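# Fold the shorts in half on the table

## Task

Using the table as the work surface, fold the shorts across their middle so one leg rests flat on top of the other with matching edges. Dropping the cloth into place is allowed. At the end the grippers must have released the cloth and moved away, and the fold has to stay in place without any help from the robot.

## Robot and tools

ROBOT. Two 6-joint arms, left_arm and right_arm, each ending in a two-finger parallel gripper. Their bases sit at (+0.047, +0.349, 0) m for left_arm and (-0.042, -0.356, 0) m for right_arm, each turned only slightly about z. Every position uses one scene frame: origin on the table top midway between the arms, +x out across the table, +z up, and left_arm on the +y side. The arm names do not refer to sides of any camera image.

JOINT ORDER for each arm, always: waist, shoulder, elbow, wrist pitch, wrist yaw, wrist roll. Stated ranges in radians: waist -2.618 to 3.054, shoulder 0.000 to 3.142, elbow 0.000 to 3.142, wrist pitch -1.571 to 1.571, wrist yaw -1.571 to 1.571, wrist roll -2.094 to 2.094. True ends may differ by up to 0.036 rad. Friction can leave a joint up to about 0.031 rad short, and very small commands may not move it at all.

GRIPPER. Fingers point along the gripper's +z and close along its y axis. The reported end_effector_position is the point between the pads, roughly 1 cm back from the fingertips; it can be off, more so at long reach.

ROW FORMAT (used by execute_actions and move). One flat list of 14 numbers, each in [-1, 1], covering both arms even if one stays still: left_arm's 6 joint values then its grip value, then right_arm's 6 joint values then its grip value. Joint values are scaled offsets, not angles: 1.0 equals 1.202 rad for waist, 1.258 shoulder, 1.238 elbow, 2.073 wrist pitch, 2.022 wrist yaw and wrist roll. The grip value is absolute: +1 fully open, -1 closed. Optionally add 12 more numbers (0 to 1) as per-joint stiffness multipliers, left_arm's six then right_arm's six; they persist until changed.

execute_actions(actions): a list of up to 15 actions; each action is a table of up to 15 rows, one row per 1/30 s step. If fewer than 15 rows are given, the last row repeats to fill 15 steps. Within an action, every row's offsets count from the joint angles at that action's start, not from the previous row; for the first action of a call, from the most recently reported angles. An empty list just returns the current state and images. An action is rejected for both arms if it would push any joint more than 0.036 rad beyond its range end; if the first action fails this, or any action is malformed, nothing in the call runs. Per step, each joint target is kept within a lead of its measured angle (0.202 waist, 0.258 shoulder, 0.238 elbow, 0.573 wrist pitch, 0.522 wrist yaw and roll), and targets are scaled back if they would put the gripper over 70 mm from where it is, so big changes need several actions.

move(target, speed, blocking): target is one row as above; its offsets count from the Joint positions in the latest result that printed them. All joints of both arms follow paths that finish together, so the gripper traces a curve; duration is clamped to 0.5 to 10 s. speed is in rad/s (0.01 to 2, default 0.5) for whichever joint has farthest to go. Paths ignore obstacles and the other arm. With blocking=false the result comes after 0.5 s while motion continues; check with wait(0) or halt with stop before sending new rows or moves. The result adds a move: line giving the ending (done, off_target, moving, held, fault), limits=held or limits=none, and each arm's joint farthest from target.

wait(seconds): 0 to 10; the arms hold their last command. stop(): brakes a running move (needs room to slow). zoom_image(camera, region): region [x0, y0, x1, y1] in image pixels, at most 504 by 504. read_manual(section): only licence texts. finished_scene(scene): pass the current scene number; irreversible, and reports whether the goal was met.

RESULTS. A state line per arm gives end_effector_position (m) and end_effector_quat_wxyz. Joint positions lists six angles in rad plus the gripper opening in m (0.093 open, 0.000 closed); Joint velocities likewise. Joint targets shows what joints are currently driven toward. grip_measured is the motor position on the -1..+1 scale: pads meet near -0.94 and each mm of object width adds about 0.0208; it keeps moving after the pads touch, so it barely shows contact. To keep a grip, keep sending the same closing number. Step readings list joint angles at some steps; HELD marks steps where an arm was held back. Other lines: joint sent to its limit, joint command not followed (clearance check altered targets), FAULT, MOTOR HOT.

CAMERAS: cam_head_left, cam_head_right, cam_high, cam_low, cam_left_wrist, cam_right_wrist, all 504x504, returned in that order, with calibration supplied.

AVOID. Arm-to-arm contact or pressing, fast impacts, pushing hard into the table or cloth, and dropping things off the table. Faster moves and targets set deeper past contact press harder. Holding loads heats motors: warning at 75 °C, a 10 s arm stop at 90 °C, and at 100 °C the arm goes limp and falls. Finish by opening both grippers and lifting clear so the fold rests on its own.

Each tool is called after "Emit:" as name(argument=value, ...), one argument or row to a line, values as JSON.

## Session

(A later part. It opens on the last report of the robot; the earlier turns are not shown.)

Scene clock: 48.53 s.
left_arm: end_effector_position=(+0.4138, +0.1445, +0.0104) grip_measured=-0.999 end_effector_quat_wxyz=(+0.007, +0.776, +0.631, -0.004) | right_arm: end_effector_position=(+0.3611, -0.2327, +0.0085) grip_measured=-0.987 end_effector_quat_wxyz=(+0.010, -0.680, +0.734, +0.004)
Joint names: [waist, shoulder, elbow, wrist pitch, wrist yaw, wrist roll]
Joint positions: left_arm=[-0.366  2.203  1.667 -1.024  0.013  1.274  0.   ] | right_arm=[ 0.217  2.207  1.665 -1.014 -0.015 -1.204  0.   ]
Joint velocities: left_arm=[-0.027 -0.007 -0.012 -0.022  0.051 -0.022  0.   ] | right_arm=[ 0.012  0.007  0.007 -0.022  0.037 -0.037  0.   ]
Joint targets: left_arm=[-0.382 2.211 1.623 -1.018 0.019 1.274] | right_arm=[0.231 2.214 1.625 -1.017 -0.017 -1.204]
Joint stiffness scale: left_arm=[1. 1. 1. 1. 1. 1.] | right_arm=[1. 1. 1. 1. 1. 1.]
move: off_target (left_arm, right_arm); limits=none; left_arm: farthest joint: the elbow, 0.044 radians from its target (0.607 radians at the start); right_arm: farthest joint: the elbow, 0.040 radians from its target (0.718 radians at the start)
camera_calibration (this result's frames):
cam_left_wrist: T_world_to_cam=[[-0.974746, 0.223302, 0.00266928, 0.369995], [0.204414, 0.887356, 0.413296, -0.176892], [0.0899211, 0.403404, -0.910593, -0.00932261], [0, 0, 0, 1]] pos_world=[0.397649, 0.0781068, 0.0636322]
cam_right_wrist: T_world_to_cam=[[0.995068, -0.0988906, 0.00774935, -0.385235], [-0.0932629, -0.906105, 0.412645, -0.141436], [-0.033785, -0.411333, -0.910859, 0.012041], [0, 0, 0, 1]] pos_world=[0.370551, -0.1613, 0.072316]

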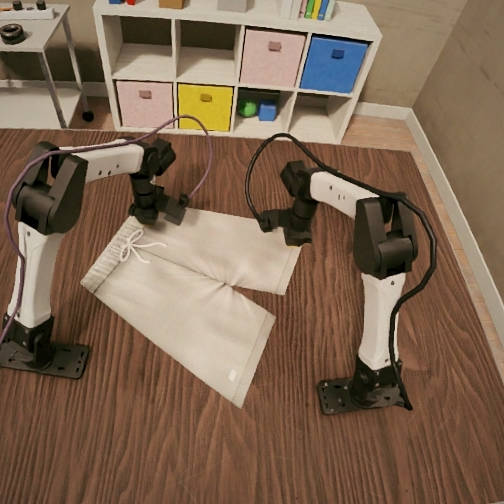

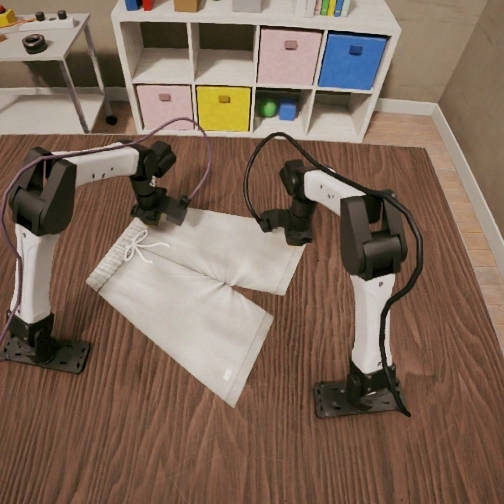

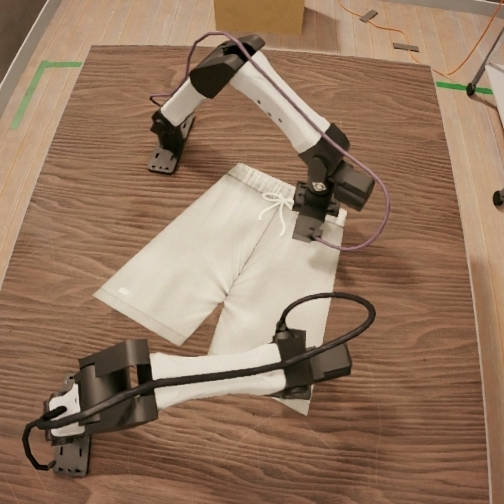

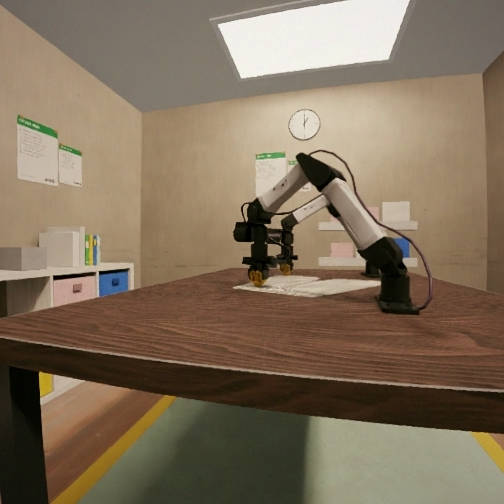

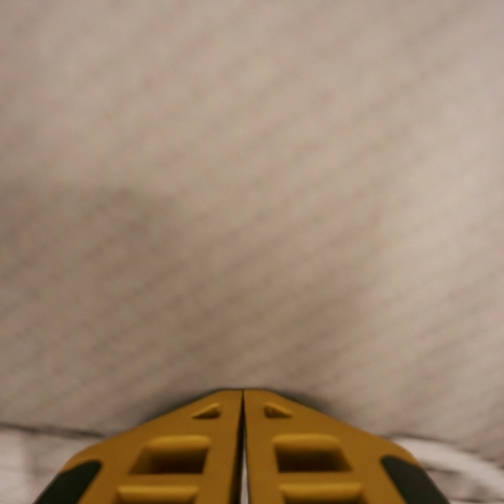

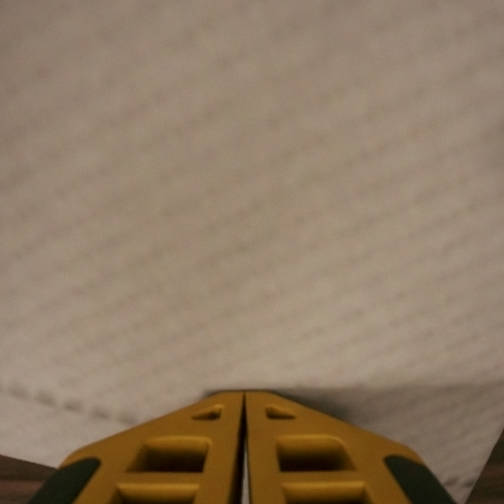

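Emit:
move(
  target=[0,-0.06,0.03,0,0,0,-0.5,0,-0.06,0.03,0,0,0,-0.5],
  speed=0.3,
)

Emit:
move(
  target=[0.06,0.29,0.465,-0.175,0,0,0.5,-0.03,0.29,0.465,-0.178,0,0.03,0.5],
  speed=0.4,
)

Scene clock: 55.27 s.
left_arm: end_effector_position=(+0.4251, +0.1383, +0.0460) grip_measured=-0.502 end_effector_quat_wxyz=(+0.052, +0.775, +0.630, +0.014) | right_arm: end_effector_position=(+0.3728, -0.2294, +0.0416) grip_measured=-0.502 end_effector_quat_wxyz=(+0.050, -0.679, +0.732, -0.017)
Joint names: [waist, shoulder, elbow, wrist pitch, wrist yaw, wrist roll]
Joint positions: left_arm=[-0.366  2.129  1.688 -1.023  0.013  1.274  0.021] | right_arm=[ 0.217  2.137  1.682 -1.011 -0.015 -1.204  0.021]
Joint velocities: left_arm=[-0.007  0.017  0.007 -0.022  0.022  0.037 -0.   ] | right_arm=[-0.017 -0.007 -0.002 -0.066 -0.022  0.037  0.001]
Joint targets: left_arm=[-0.366 2.128 1.704 -1.024 0.013 1.274] | right_arm=[0.217 2.132 1.702 -1.014 -0.015 -1.204]
Joint stiffness scale: left_arm=[1. 1. 1. 1. 1. 1.] | right_arm=[1. 1. 1. 1. 1. 1.]
move: done; limits=none; left_arm: farthest joint: the elbow, 0.017 radians from its target (0.037 radians at the start); right_arm: farthest joint: the elbow, 0.020 radians from its target (0.037 radians at the start)
camera_calibration (this result's frames):
cam_left_wrist: T_world_to_cam=[[-0.971071, 0.221277, -0.0897666, 0.385288], [0.170542, 0.905785, 0.387904, -0.175439], [0.167144, 0.361373, -0.917318, -0.00215955], [0, 0, 0, 1]] pos_world=[0.404423, 0.0744352, 0.100659]
cam_right_wrist: T_world_to_cam=[[0.990782, -0.100174, 0.0911895, -0.39892], [-0.127616, -0.916025, 0.380279, -0.139094], [0.0454377, -0.388411, -0.920365, 0.0200612], [0, 0, 0, 1]] pos_world=[0.376581, -0.159584, 0.107736]

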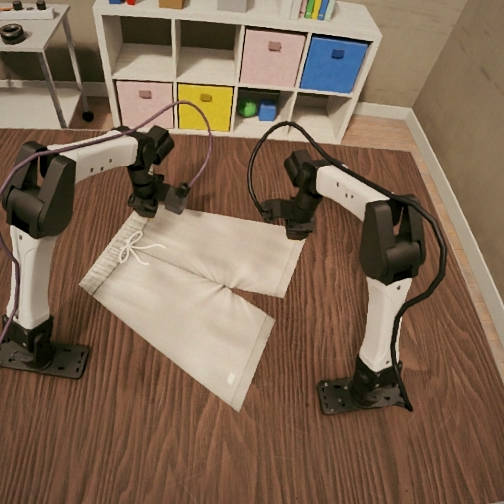

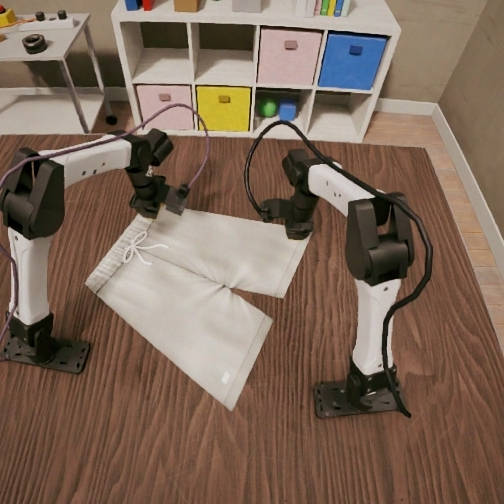

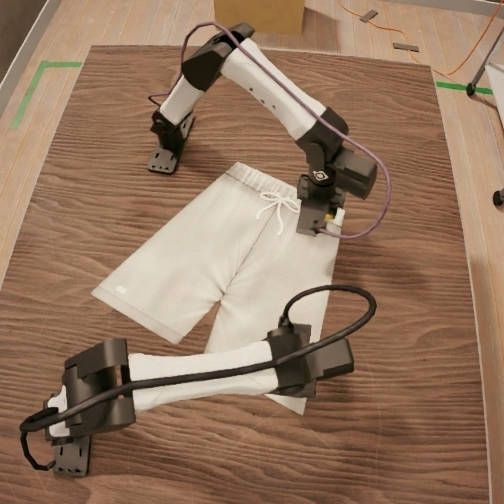

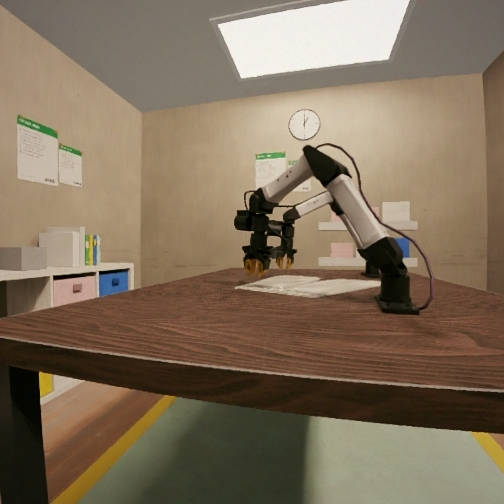

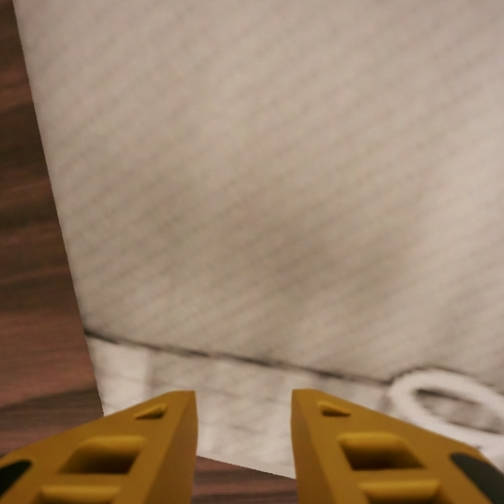

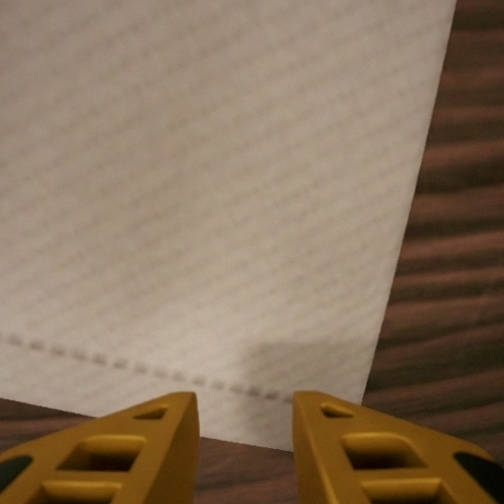

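Scene clock: 57.40 s.
left_arm: end_effector_position=(+0.4743, +0.1449, +0.0391) grip_measured=+0.498 end_effector_quat_wxyz=(-0.007, +0.756, +0.655, -0.010) | right_arm: end_effector_position=(+0.4104, -0.2309, +0.0295) grip_measured=+0.498 end_effector_quat_wxyz=(-0.020, -0.649, +0.760, +0.017)
Joint names: [waist, shoulder, elbow, wrist pitch, wrist yaw, wrist roll]
Joint positions: left_arm=[-0.304  2.468  2.241 -1.365  0.013  1.274  0.069] | right_arm=[ 0.191  2.486  2.234 -1.37  -0.015 -1.149  0.069]
Joint velocities: left_arm=[-0.012  0.007  0.002 -0.007  0.037  0.051  0.   ] | right_arm=[-0.007  0.007 -0.017 -0.066  0.007  0.037 -0.   ]
Joint targets: left_arm=[-0.294 2.494 2.263 -1.386 0.013 1.274] | right_arm=[0.181 2.502 2.258 -1.380 -0.015 -1.144]
Joint stiffness scale: left_arm=[1. 1. 1. 1. 1. 1.] | right_arm=[1. 1. 1. 1. 1. 1.]
move: off_target (left_arm, right_arm); limits=none; left_arm: farthest joint: the shoulder, 0.025 radians from its target (0.365 radians at the start); right_arm: farthest joint: the elbow, 0.024 radians from its target (0.575 radians at the start)
camera_calibration (this result's frames):
cam_left_wrist: T_world_to_cam=[[-0.98623, 0.162054, 0.0330123, 0.441955], [0.160766, 0.892569, 0.421278, -0.181825], [0.0388041, 0.420784, -0.906331, 0.0327241], [0, 0, 0, 1]] pos_world=[0.463831, 0.0769011, 0.0916678]
cam_right_wrist: T_world_to_cam=[[0.982331, -0.179715, -0.0522359, -0.445869], [-0.139209, -0.888196, 0.437868, -0.1216], [-0.125087, -0.422859, -0.897521, 0.0680568], [0, 0, 0, 1]] pos_world=[0.429576, -0.159355, 0.0910367]

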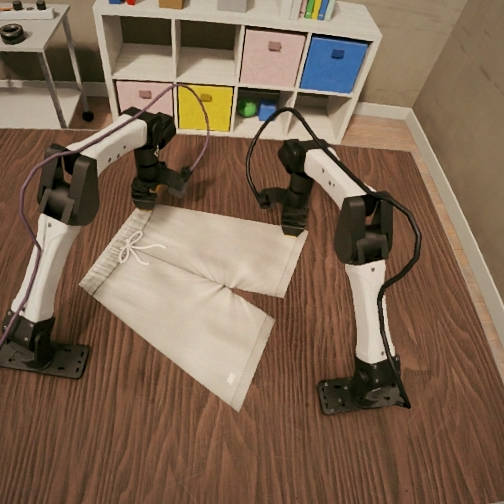

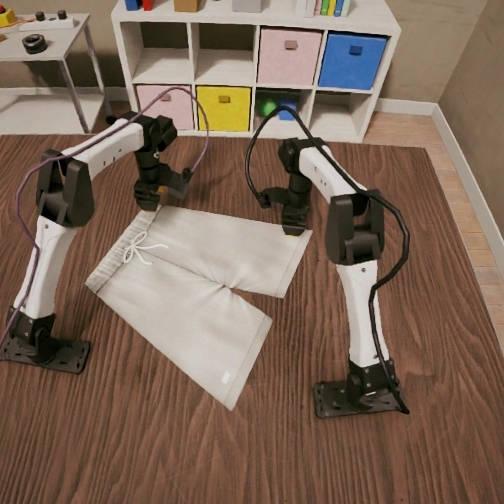

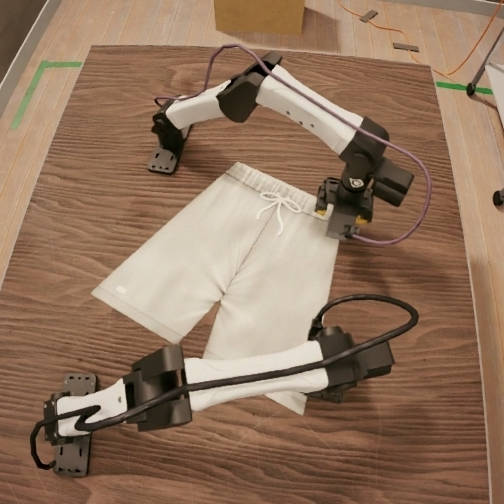

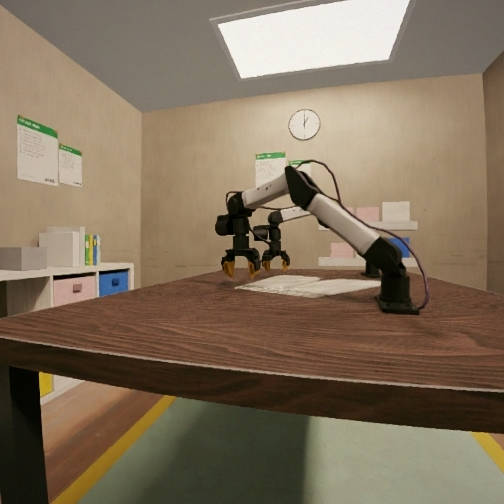

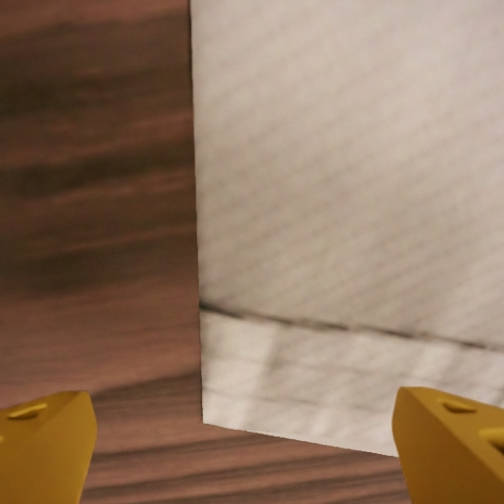

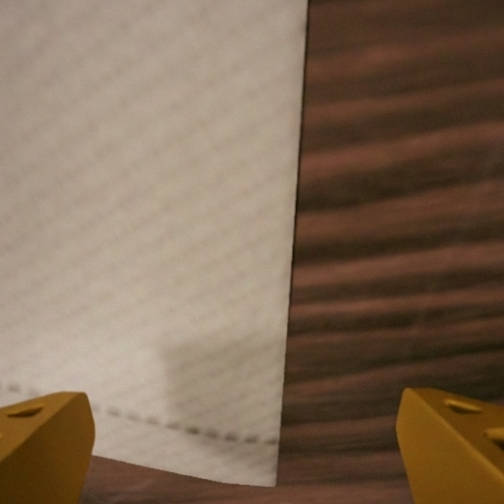

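Edges sit about 1 cm from centre; lowering partly with the elbow pulls the hands inward.

Emit:
move(
  target=[0,0.06,-0.045,0,0,0,0.5,0,0.03,-0.055,0,0,0,0.5],
  speed=0.15,
)

Emit:
execute_actions(
  actions=[
    [[0,0.035,0,0,0,0,0.1,0,0.035,0,0,0,0,0.1]],
    [[0,0.035,0,0,0,0,-0.3,0,0.035,0,0,0,0,-0.3]],
    [[0,0.035,0,0,0,0,-0.7,0,0.035,0,0,0,0,-0.7]],
    [[0,0.035,0,0,0,0,-1,0,0.035,0,0,0,0,-1]],
  ],
)

Scene clock: 62.17 s.
left_arm: end_effector_position=(+0.4649, +0.1493, +0.0117) grip_measured=+0.498 end_effector_quat_wxyz=(-0.040, +0.755, +0.654, -0.025) | right_arm: end_effector_position=(+0.3984, -0.2342, +0.0099) grip_measured=+0.499 end_effector_quat_wxyz=(-0.048, -0.648, +0.760, +0.031)
Joint names: [waist, shoulder, elbow, wrist pitch, wrist yaw, wrist roll]
Joint positions: left_arm=[-0.304  2.517  2.217 -1.365  0.013  1.274  0.069] | right_arm=[ 0.191  2.508  2.192 -1.369 -0.014 -1.149  0.069]
Joint velocities: left_arm=[ 0.012  0.032 -0.022 -0.007  0.051  0.037  0.001] | right_arm=[ 0.012  0.007  0.007  0.007 -0.007 -0.066 -0.001]
Joint targets: left_arm=[-0.304 2.544 2.186 -1.365 0.013 1.274] | right_arm=[0.191 2.523 2.166 -1.370 -0.014 -1.149]
Joint stiffness scale: left_arm=[1. 1. 1. 1. 1. 1.] | right_arm=[1. 1. 1. 1. 1. 1.]
move: off_target (left_arm, right_arm); limits=none; left_arm: farthest joint: the elbow, 0.032 radians from its target (0.056 radians at the start); right_arm: farthest joint: the elbow, 0.026 radians from its target (0.068 radians at the start)
camera_calibration (this result's frames):
cam_left_wrist: T_world_to_cam=[[-0.981686, 0.16032, 0.102907, 0.430209], [0.189412, 0.879178, 0.437228, -0.184241], [-0.0203774, 0.448713, -0.893444, 0.0296187], [0, 0, 0, 1]] pos_world=[0.457831, 0.0797192, 0.0627463]
cam_right_wrist: T_world_to_cam=[[0.977455, -0.181036, -0.108666, -0.433554], [-0.111929, -0.880654, 0.460349, -0.126912], [-0.179037, -0.437808, -0.881062, 0.0653545], [0, 0, 0, 1]] pos_world=[0.421275, -0.161642, 0.0688926]

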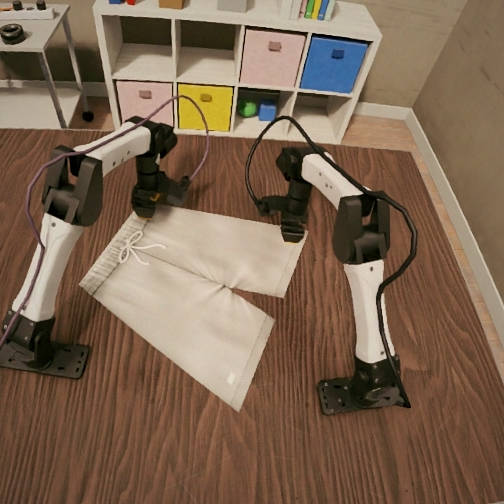

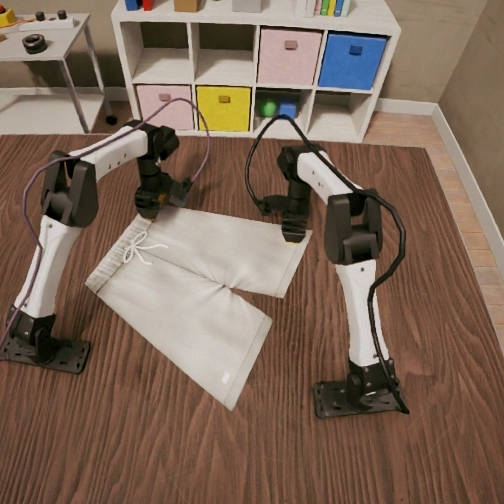

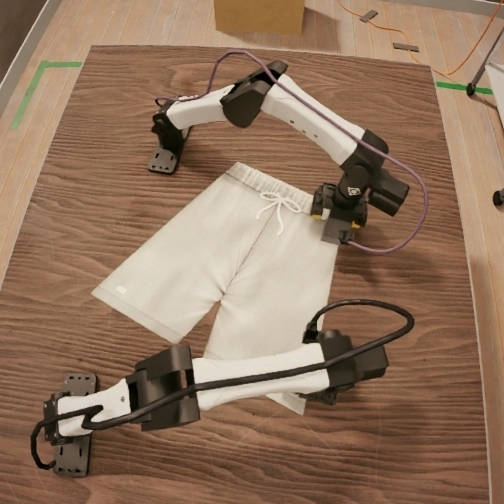

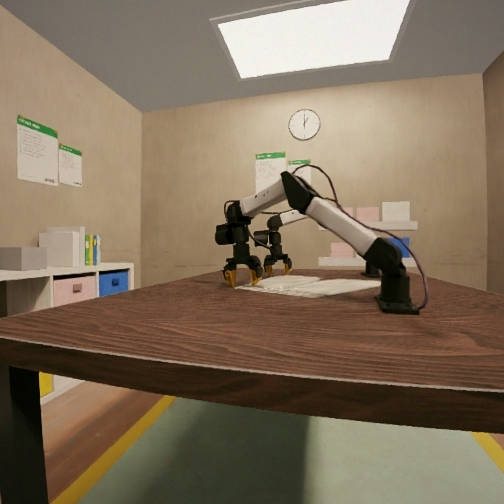

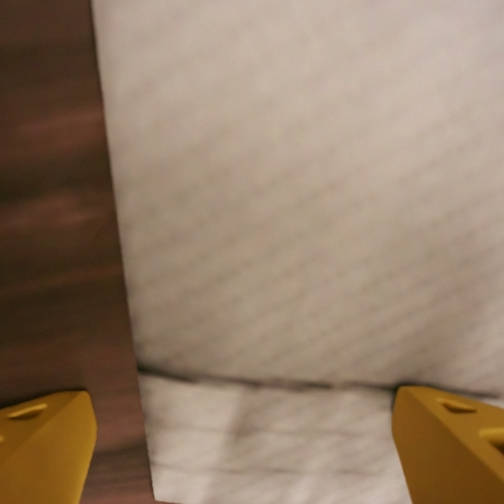

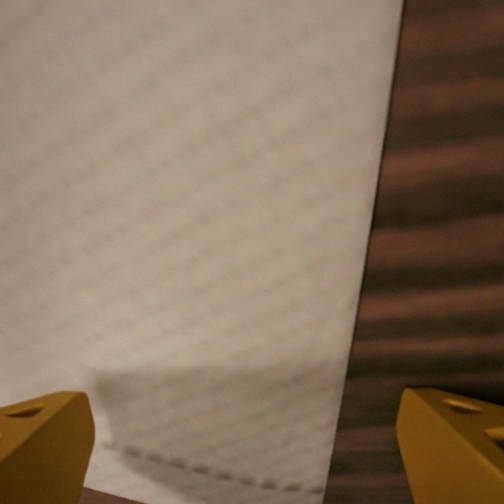

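Scene clock: 64.17 s.
left_arm: end_effector_position=(+0.4617, +0.1498, +0.0103) grip_measured=-0.991 end_effector_quat_wxyz=(-0.046, +0.755, +0.654, -0.030) | right_arm: end_effector_position=(+0.3958, -0.2360, +0.0080) grip_measured=-0.981 end_effector_quat_wxyz=(-0.057, -0.647, +0.759, +0.031)
Joint names: [waist, shoulder, elbow, wrist pitch, wrist yaw, wrist roll]
Joint positions: left_arm=[-0.304  2.52   2.217 -1.376  0.018  1.274  0.   ] | right_arm=[ 0.191  2.513  2.192 -1.379 -0.008 -1.149  0.   ]
Joint velocities: left_arm=[-0.002 -0.012  0.002 -0.022  0.037 -0.066  0.   ] | right_arm=[-0.017 -0.002  0.007  0.007 -0.051 -0.007  0.   ]
Joint targets: left_arm=[-0.304 2.564 2.217 -1.372 0.017 1.274] | right_arm=[0.191 2.557 2.192 -1.362 -0.010 -1.149]
Joint stiffness scale: left_arm=[1. 1. 1. 1. 1. 1.] | right_arm=[1. 1. 1. 1. 1. 1.]
Step readings (joint positions; steps 1 to 15: 1st action; 16 to 30: 2nd action; 31 to 45: 3rd action; 46 to 60: 4th action):
0: left_arm=[-0.304 2.517 2.217 -1.365 0.013 1.274] | right_arm=[0.191 2.508 2.192 -1.369 -0.014 -1.149]
1: left_arm=[-0.304 2.517 2.217 -1.365 0.013 1.274] | right_arm=[0.191 2.509 2.192 -1.366 -0.014 -1.149]
2: left_arm=[-0.304 2.518 2.217 -1.365 0.013 1.274] | right_arm=[0.191 2.511 2.192 -1.363 -0.013 -1.149]
4: left_arm=[-0.304 2.519 2.217 -1.363 0.013 1.274] | right_arm=[0.191 2.511 2.192 -1.357 -0.010 -1.149]
8: left_arm=[-0.304 2.519 2.217 -1.363 0.012 1.274] | right_arm=[0.191 2.511 2.192 -1.357 -0.009 -1.149]
15: left_arm=[-0.304 2.519 2.217 -1.363 0.012 1.274] | right_arm=[0.191 2.511 2.192 -1.357 -0.009 -1.149]
16: left_arm=[-0.304 2.519 2.217 -1.362 0.012 1.274] | right_arm=[0.191 2.511 2.192 -1.355 -0.008 -1.149]
17: left_arm=[-0.304 2.520 2.217 -1.362 0.012 1.274] | right_arm=[0.191 2.513 2.192 -1.352 -0.008 -1.149]
19: left_arm=[-0.304 2.520 2.217 -1.362 0.012 1.274] | right_arm=[0.191 2.513 2.192 -1.348 -0.006 -1.149]
23: left_arm=[-0.304 2.520 2.217 -1.362 0.012 1.274] | right_arm=[0.191 2.513 2.192 -1.348 -0.005 -1.149]
30: left_arm=[-0.304 2.520 2.217 -1.362 0.012 1.274] | right_arm=[0.191 2.513 2.192 -1.348 -0.005 -1.149]
31: left_arm=[-0.304 2.520 2.217 -1.363 0.013 1.274] | right_arm=[0.191 2.513 2.192 -1.348 -0.006 -1.149]
32: left_arm=[-0.304 2.520 2.217 -1.369 0.015 1.274] | right_arm=[0.191 2.513 2.192 -1.355 -0.008 -1.149]
34: left_arm=[-0.304 2.520 2.217 -1.372 0.016 1.274] | right_arm=[0.191 2.513 2.192 -1.361 -0.010 -1.149]
38: left_arm=[-0.304 2.520 2.217 -1.372 0.017 1.274] | right_arm=[0.191 2.513 2.192 -1.362 -0.010 -1.149]
45: left_arm=[-0.304 2.520 2.217 -1.372 0.017 1.274] | right_arm=[0.191 2.513 2.192 -1.362 -0.010 -1.149]
46: left_arm=[-0.304 2.520 2.217 -1.374 0.017 1.274] | right_arm=[0.191 2.513 2.192 -1.365 -0.011 -1.149]
47: left_arm=[-0.304 2.520 2.217 -1.376 0.018 1.274] | right_arm=[0.191 2.513 2.192 -1.374 -0.013 -1.149]
49: left_arm=[-0.304 2.520 2.217 -1.376 0.018 1.274] | right_arm=[0.191 2.513 2.192 -1.378 -0.011 -1.149]
53: left_arm=[-0.304 2.520 2.217 -1.376 0.018 1.274] | right_arm=[0.191 2.513 2.192 -1.379 -0.008 -1.149]
60: Joint positions above
camera_calibration (this result's frames):
cam_left_wrist: T_world_to_cam=[[-0.980032, 0.159619, 0.118575, 0.426363], [0.195798, 0.878614, 0.435547, -0.186309], [-0.03466, 0.450067, -0.892322, 0.0344656], [0, 0, 0, 1]] pos_world=[0.455523, 0.0801266, 0.061345]
cam_right_wrist: T_world_to_cam=[[0.97602, -0.181811, -0.119709, -0.431038], [-0.105496, -0.876096, 0.470454, -0.129461], [-0.19041, -0.446544, -0.874267, 0.064848], [0, 0, 0, 1]] pos_world=[0.419391, -0.16283, 0.0660008]

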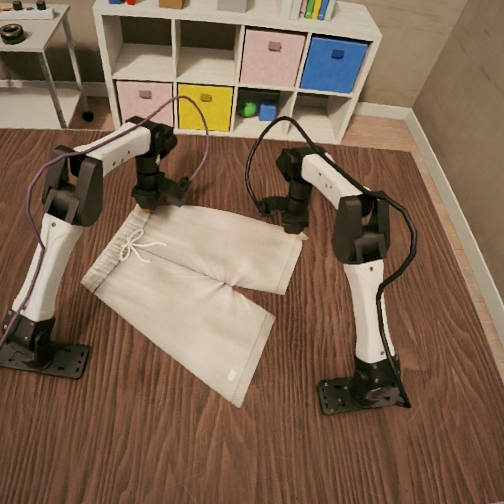

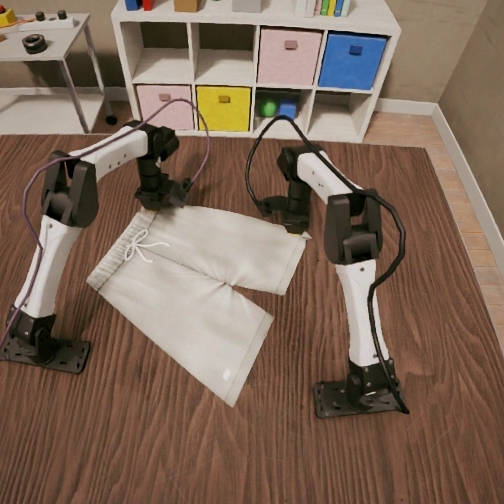

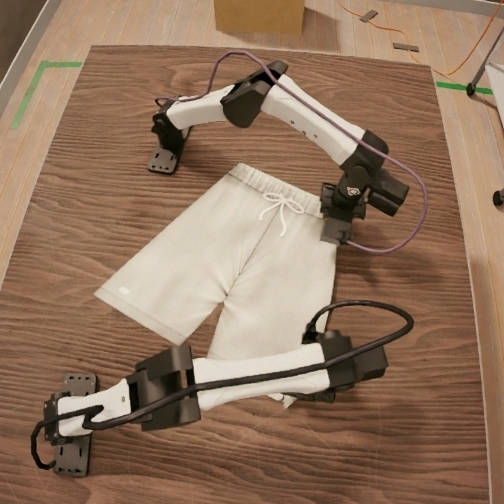

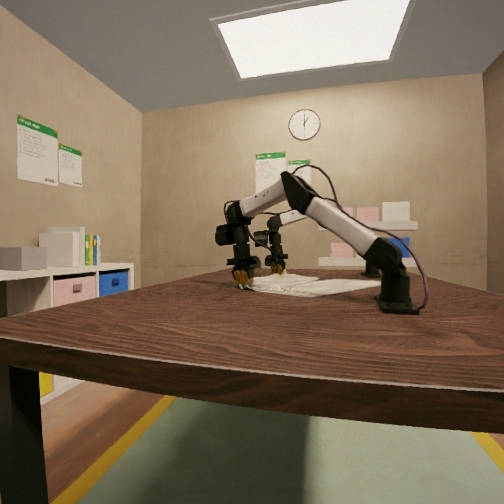

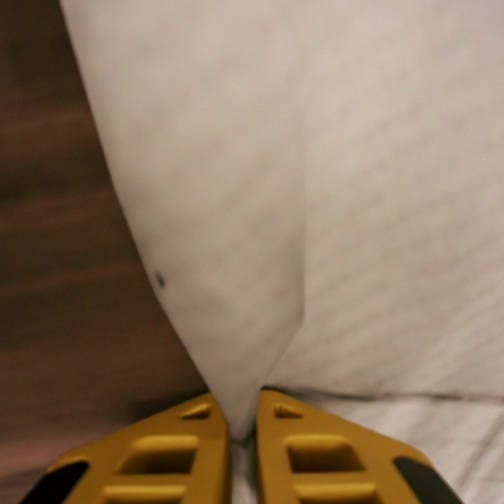

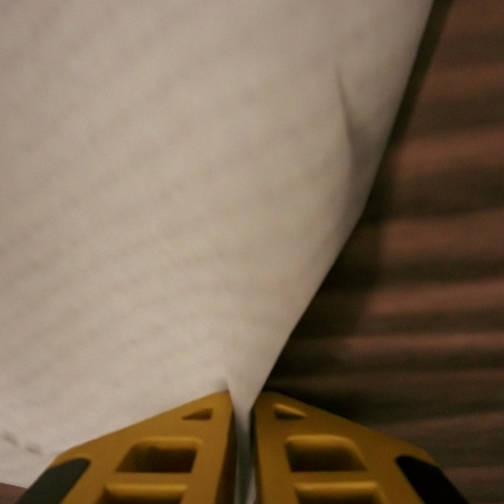

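Emit:
move(
  target=[-0.02,-0.82,-1,0.34,0,0.13,-1,0.61,-0.73,-0.65,0.05,0.255,0.495,-1],
  speed=0.4,
)

Scene clock: 77.53 s.
left_arm: end_effector_position=(+0.3503, +0.1935, +0.0921) grip_measured=-0.992 end_effector_quat_wxyz=(+0.180, +0.823, +0.532, +0.089) | right_arm: end_effector_position=(+0.1929, -0.1436, +0.1681) grip_measured=-0.981 end_effector_quat_wxyz=(+0.148, -0.513, +0.821, -0.201)
Joint names: [waist, shoulder, elbow, wrist pitch, wrist yaw, wrist roll]
Joint positions: left_arm=[-0.321  1.499  1.012 -0.68   0.031  1.53   0.   ] | right_arm=[ 0.916  1.608  1.414 -1.267  0.494 -0.155  0.   ]
Joint velocities: left_arm=[ 0.002 -0.012 -0.002 -0.007 -0.007 -0.037  0.   ] | right_arm=[ 0.002  0.002 -0.002 -0.022 -0.095  0.007  0.   ]
Joint targets: left_arm=[-0.328 1.489 0.979 -0.671 0.018 1.537] | right_arm=[0.924 1.594 1.387 -1.275 0.508 -0.148]
Joint stiffness scale: left_arm=[1. 1. 1. 1. 1. 1.] | right_arm=[1. 1. 1. 1. 1. 1.]
move: off_target (left_arm, right_arm); limits=none; left_arm: farthest joint: the elbow, 0.033 radians from its target (1.238 radians at the start); right_arm: farthest joint: the elbow, 0.027 radians from its target (0.804 radians at the start)
camera_calibration (this result's frames):
cam_left_wrist: T_world_to_cam=[[-0.838008, 0.388563, -0.383093, 0.252588], [0.251358, 0.898042, 0.361025, -0.254943], [0.484315, 0.206248, -0.850236, -0.054534], [0, 0, 0, 1]] pos_world=[0.302165, 0.142051, 0.142439]
cam_right_wrist: T_world_to_cam=[[0.773452, -0.412452, 0.481305, -0.29216], [-0.597082, -0.728963, 0.334822, -0.00647659], [0.212756, -0.546348, -0.810086, 0.104513], [0, 0, 0, 1]] pos_world=[0.199869, -0.0681228, 0.227451]

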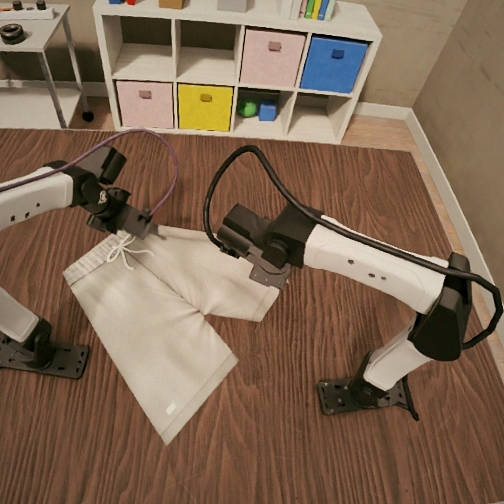

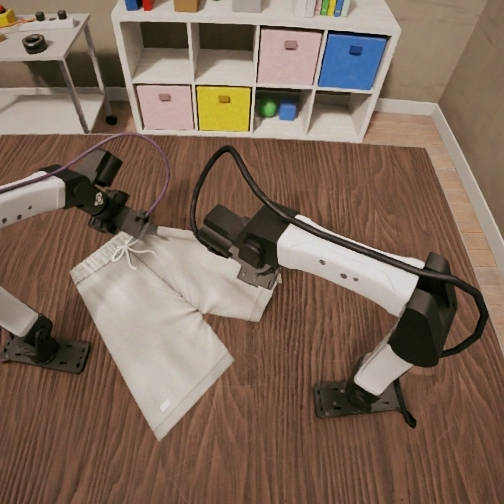

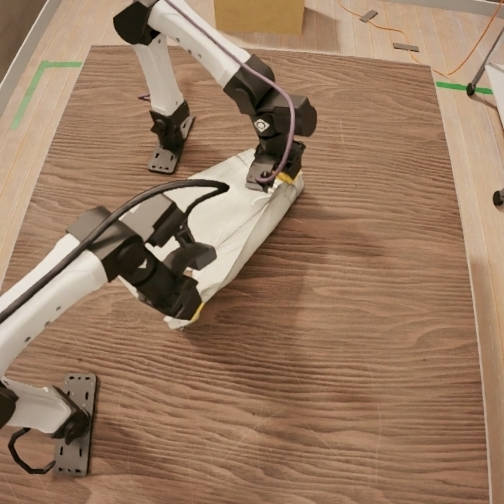

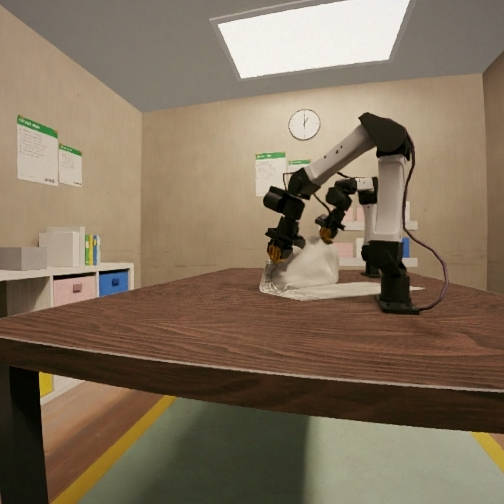

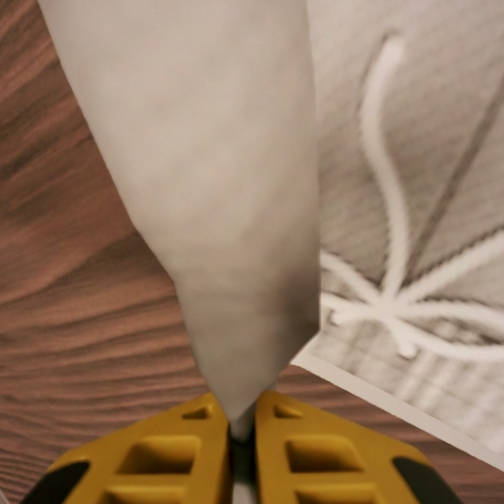

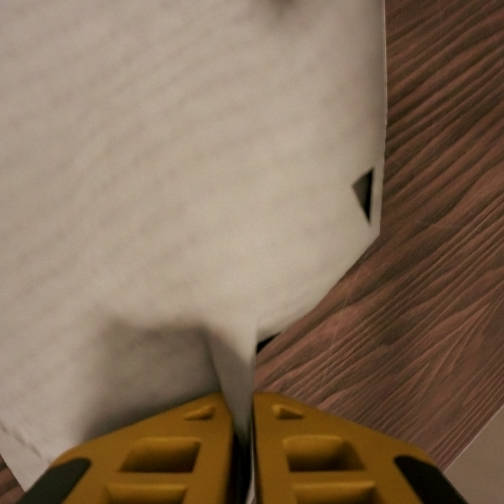

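Emit:
execute_actions(
  actions=[],
)

Scene clock: 93.33 s.
left_arm: end_effector_position=(+0.3503, +0.1935, +0.0922) grip_measured=-0.992 end_effector_quat_wxyz=(+0.180, +0.823, +0.532, +0.089) | right_arm: end_effector_position=(+0.1929, -0.1436, +0.1681) grip_measured=-0.981 end_effector_quat_wxyz=(+0.148, -0.513, +0.821, -0.201)
Joint names: [waist, shoulder, elbow, wrist pitch, wrist yaw, wrist roll]
Joint positions: left_arm=[-0.321  1.499  1.012 -0.68   0.031  1.53   0.   ] | right_arm=[ 0.916  1.608  1.414 -1.267  0.494 -0.154  0.   ]
Joint velocities: left_arm=[-0.002 -0.012 -0.012 -0.022  0.051 -0.022  0.   ] | right_arm=[-0.017 -0.012 -0.007 -0.095  0.022  0.037  0.   ]
Joint targets: left_arm=[-0.328 1.489 0.979 -0.672 0.018 1.537] | right_arm=[0.924 1.594 1.387 -1.275 0.507 -0.148]
Joint stiffness scale: left_arm=[1. 1. 1. 1. 1. 1.] | right_arm=[1. 1. 1. 1. 1. 1.]
camera_calibration (this result's frames):
cam_left_wrist: T_world_to_cam=[[-0.837877, 0.388499, -0.383445, 0.25268], [0.251235, 0.898103, 0.360959, -0.254904], [0.484606, 0.206105, -0.850105, -0.0546187], [0, 0, 0, 1]] pos_world=[0.302224, 0.142022, 0.142467]
cam_right_wrist: T_world_to_cam=[[0.773111, -0.413133, 0.48127, -0.292185], [-0.597614, -0.728679, 0.334491, -0.00627734], [0.212502, -0.546212, -0.810244, 0.104608], [0, 0, 0, 1]] pos_world=[0.199911, -0.0681478, 0.227478]

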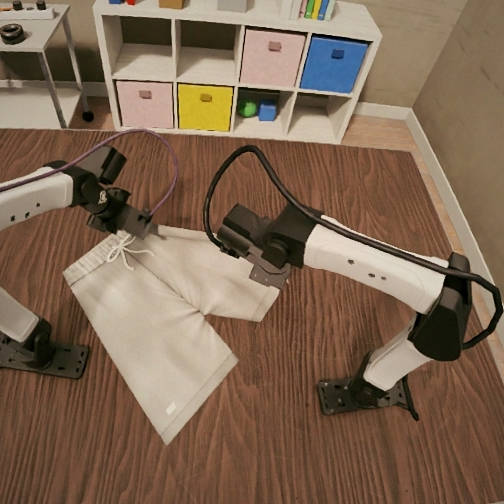

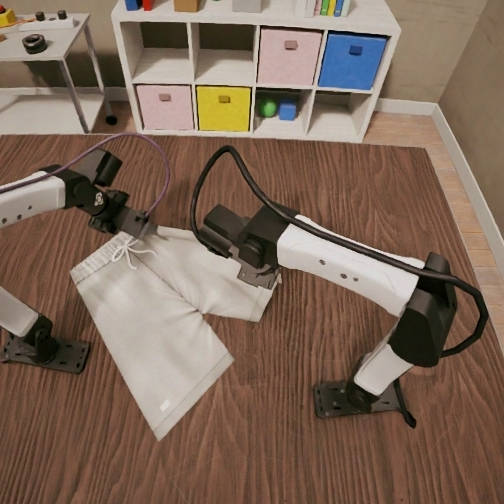

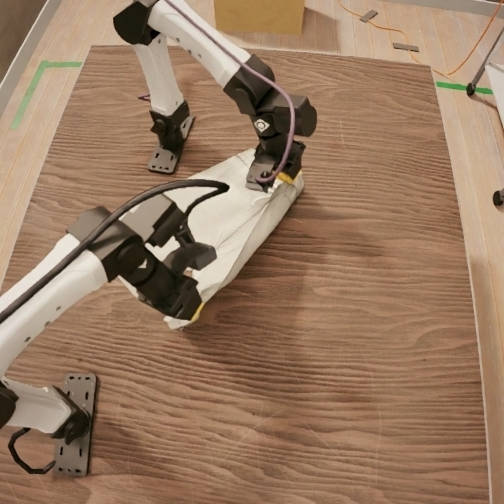

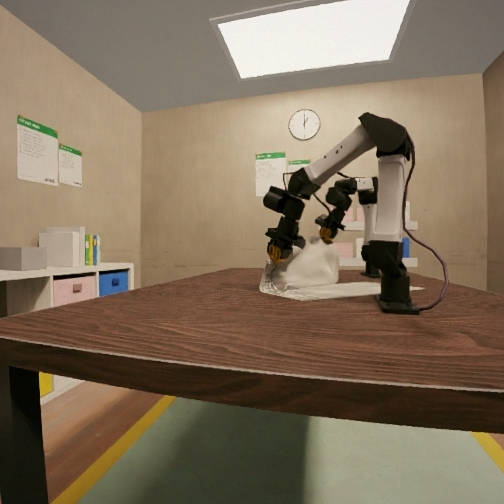

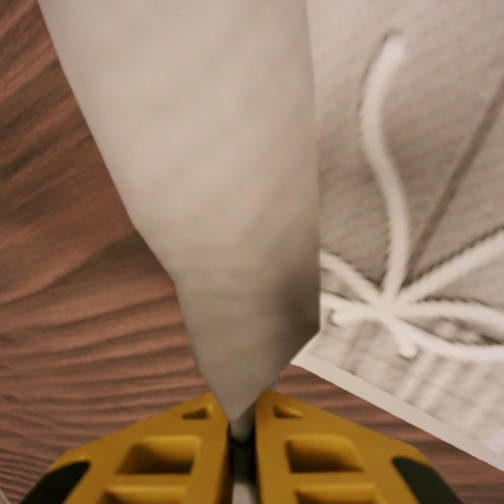

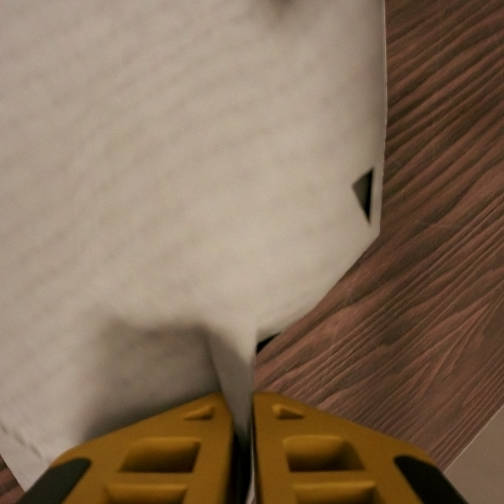

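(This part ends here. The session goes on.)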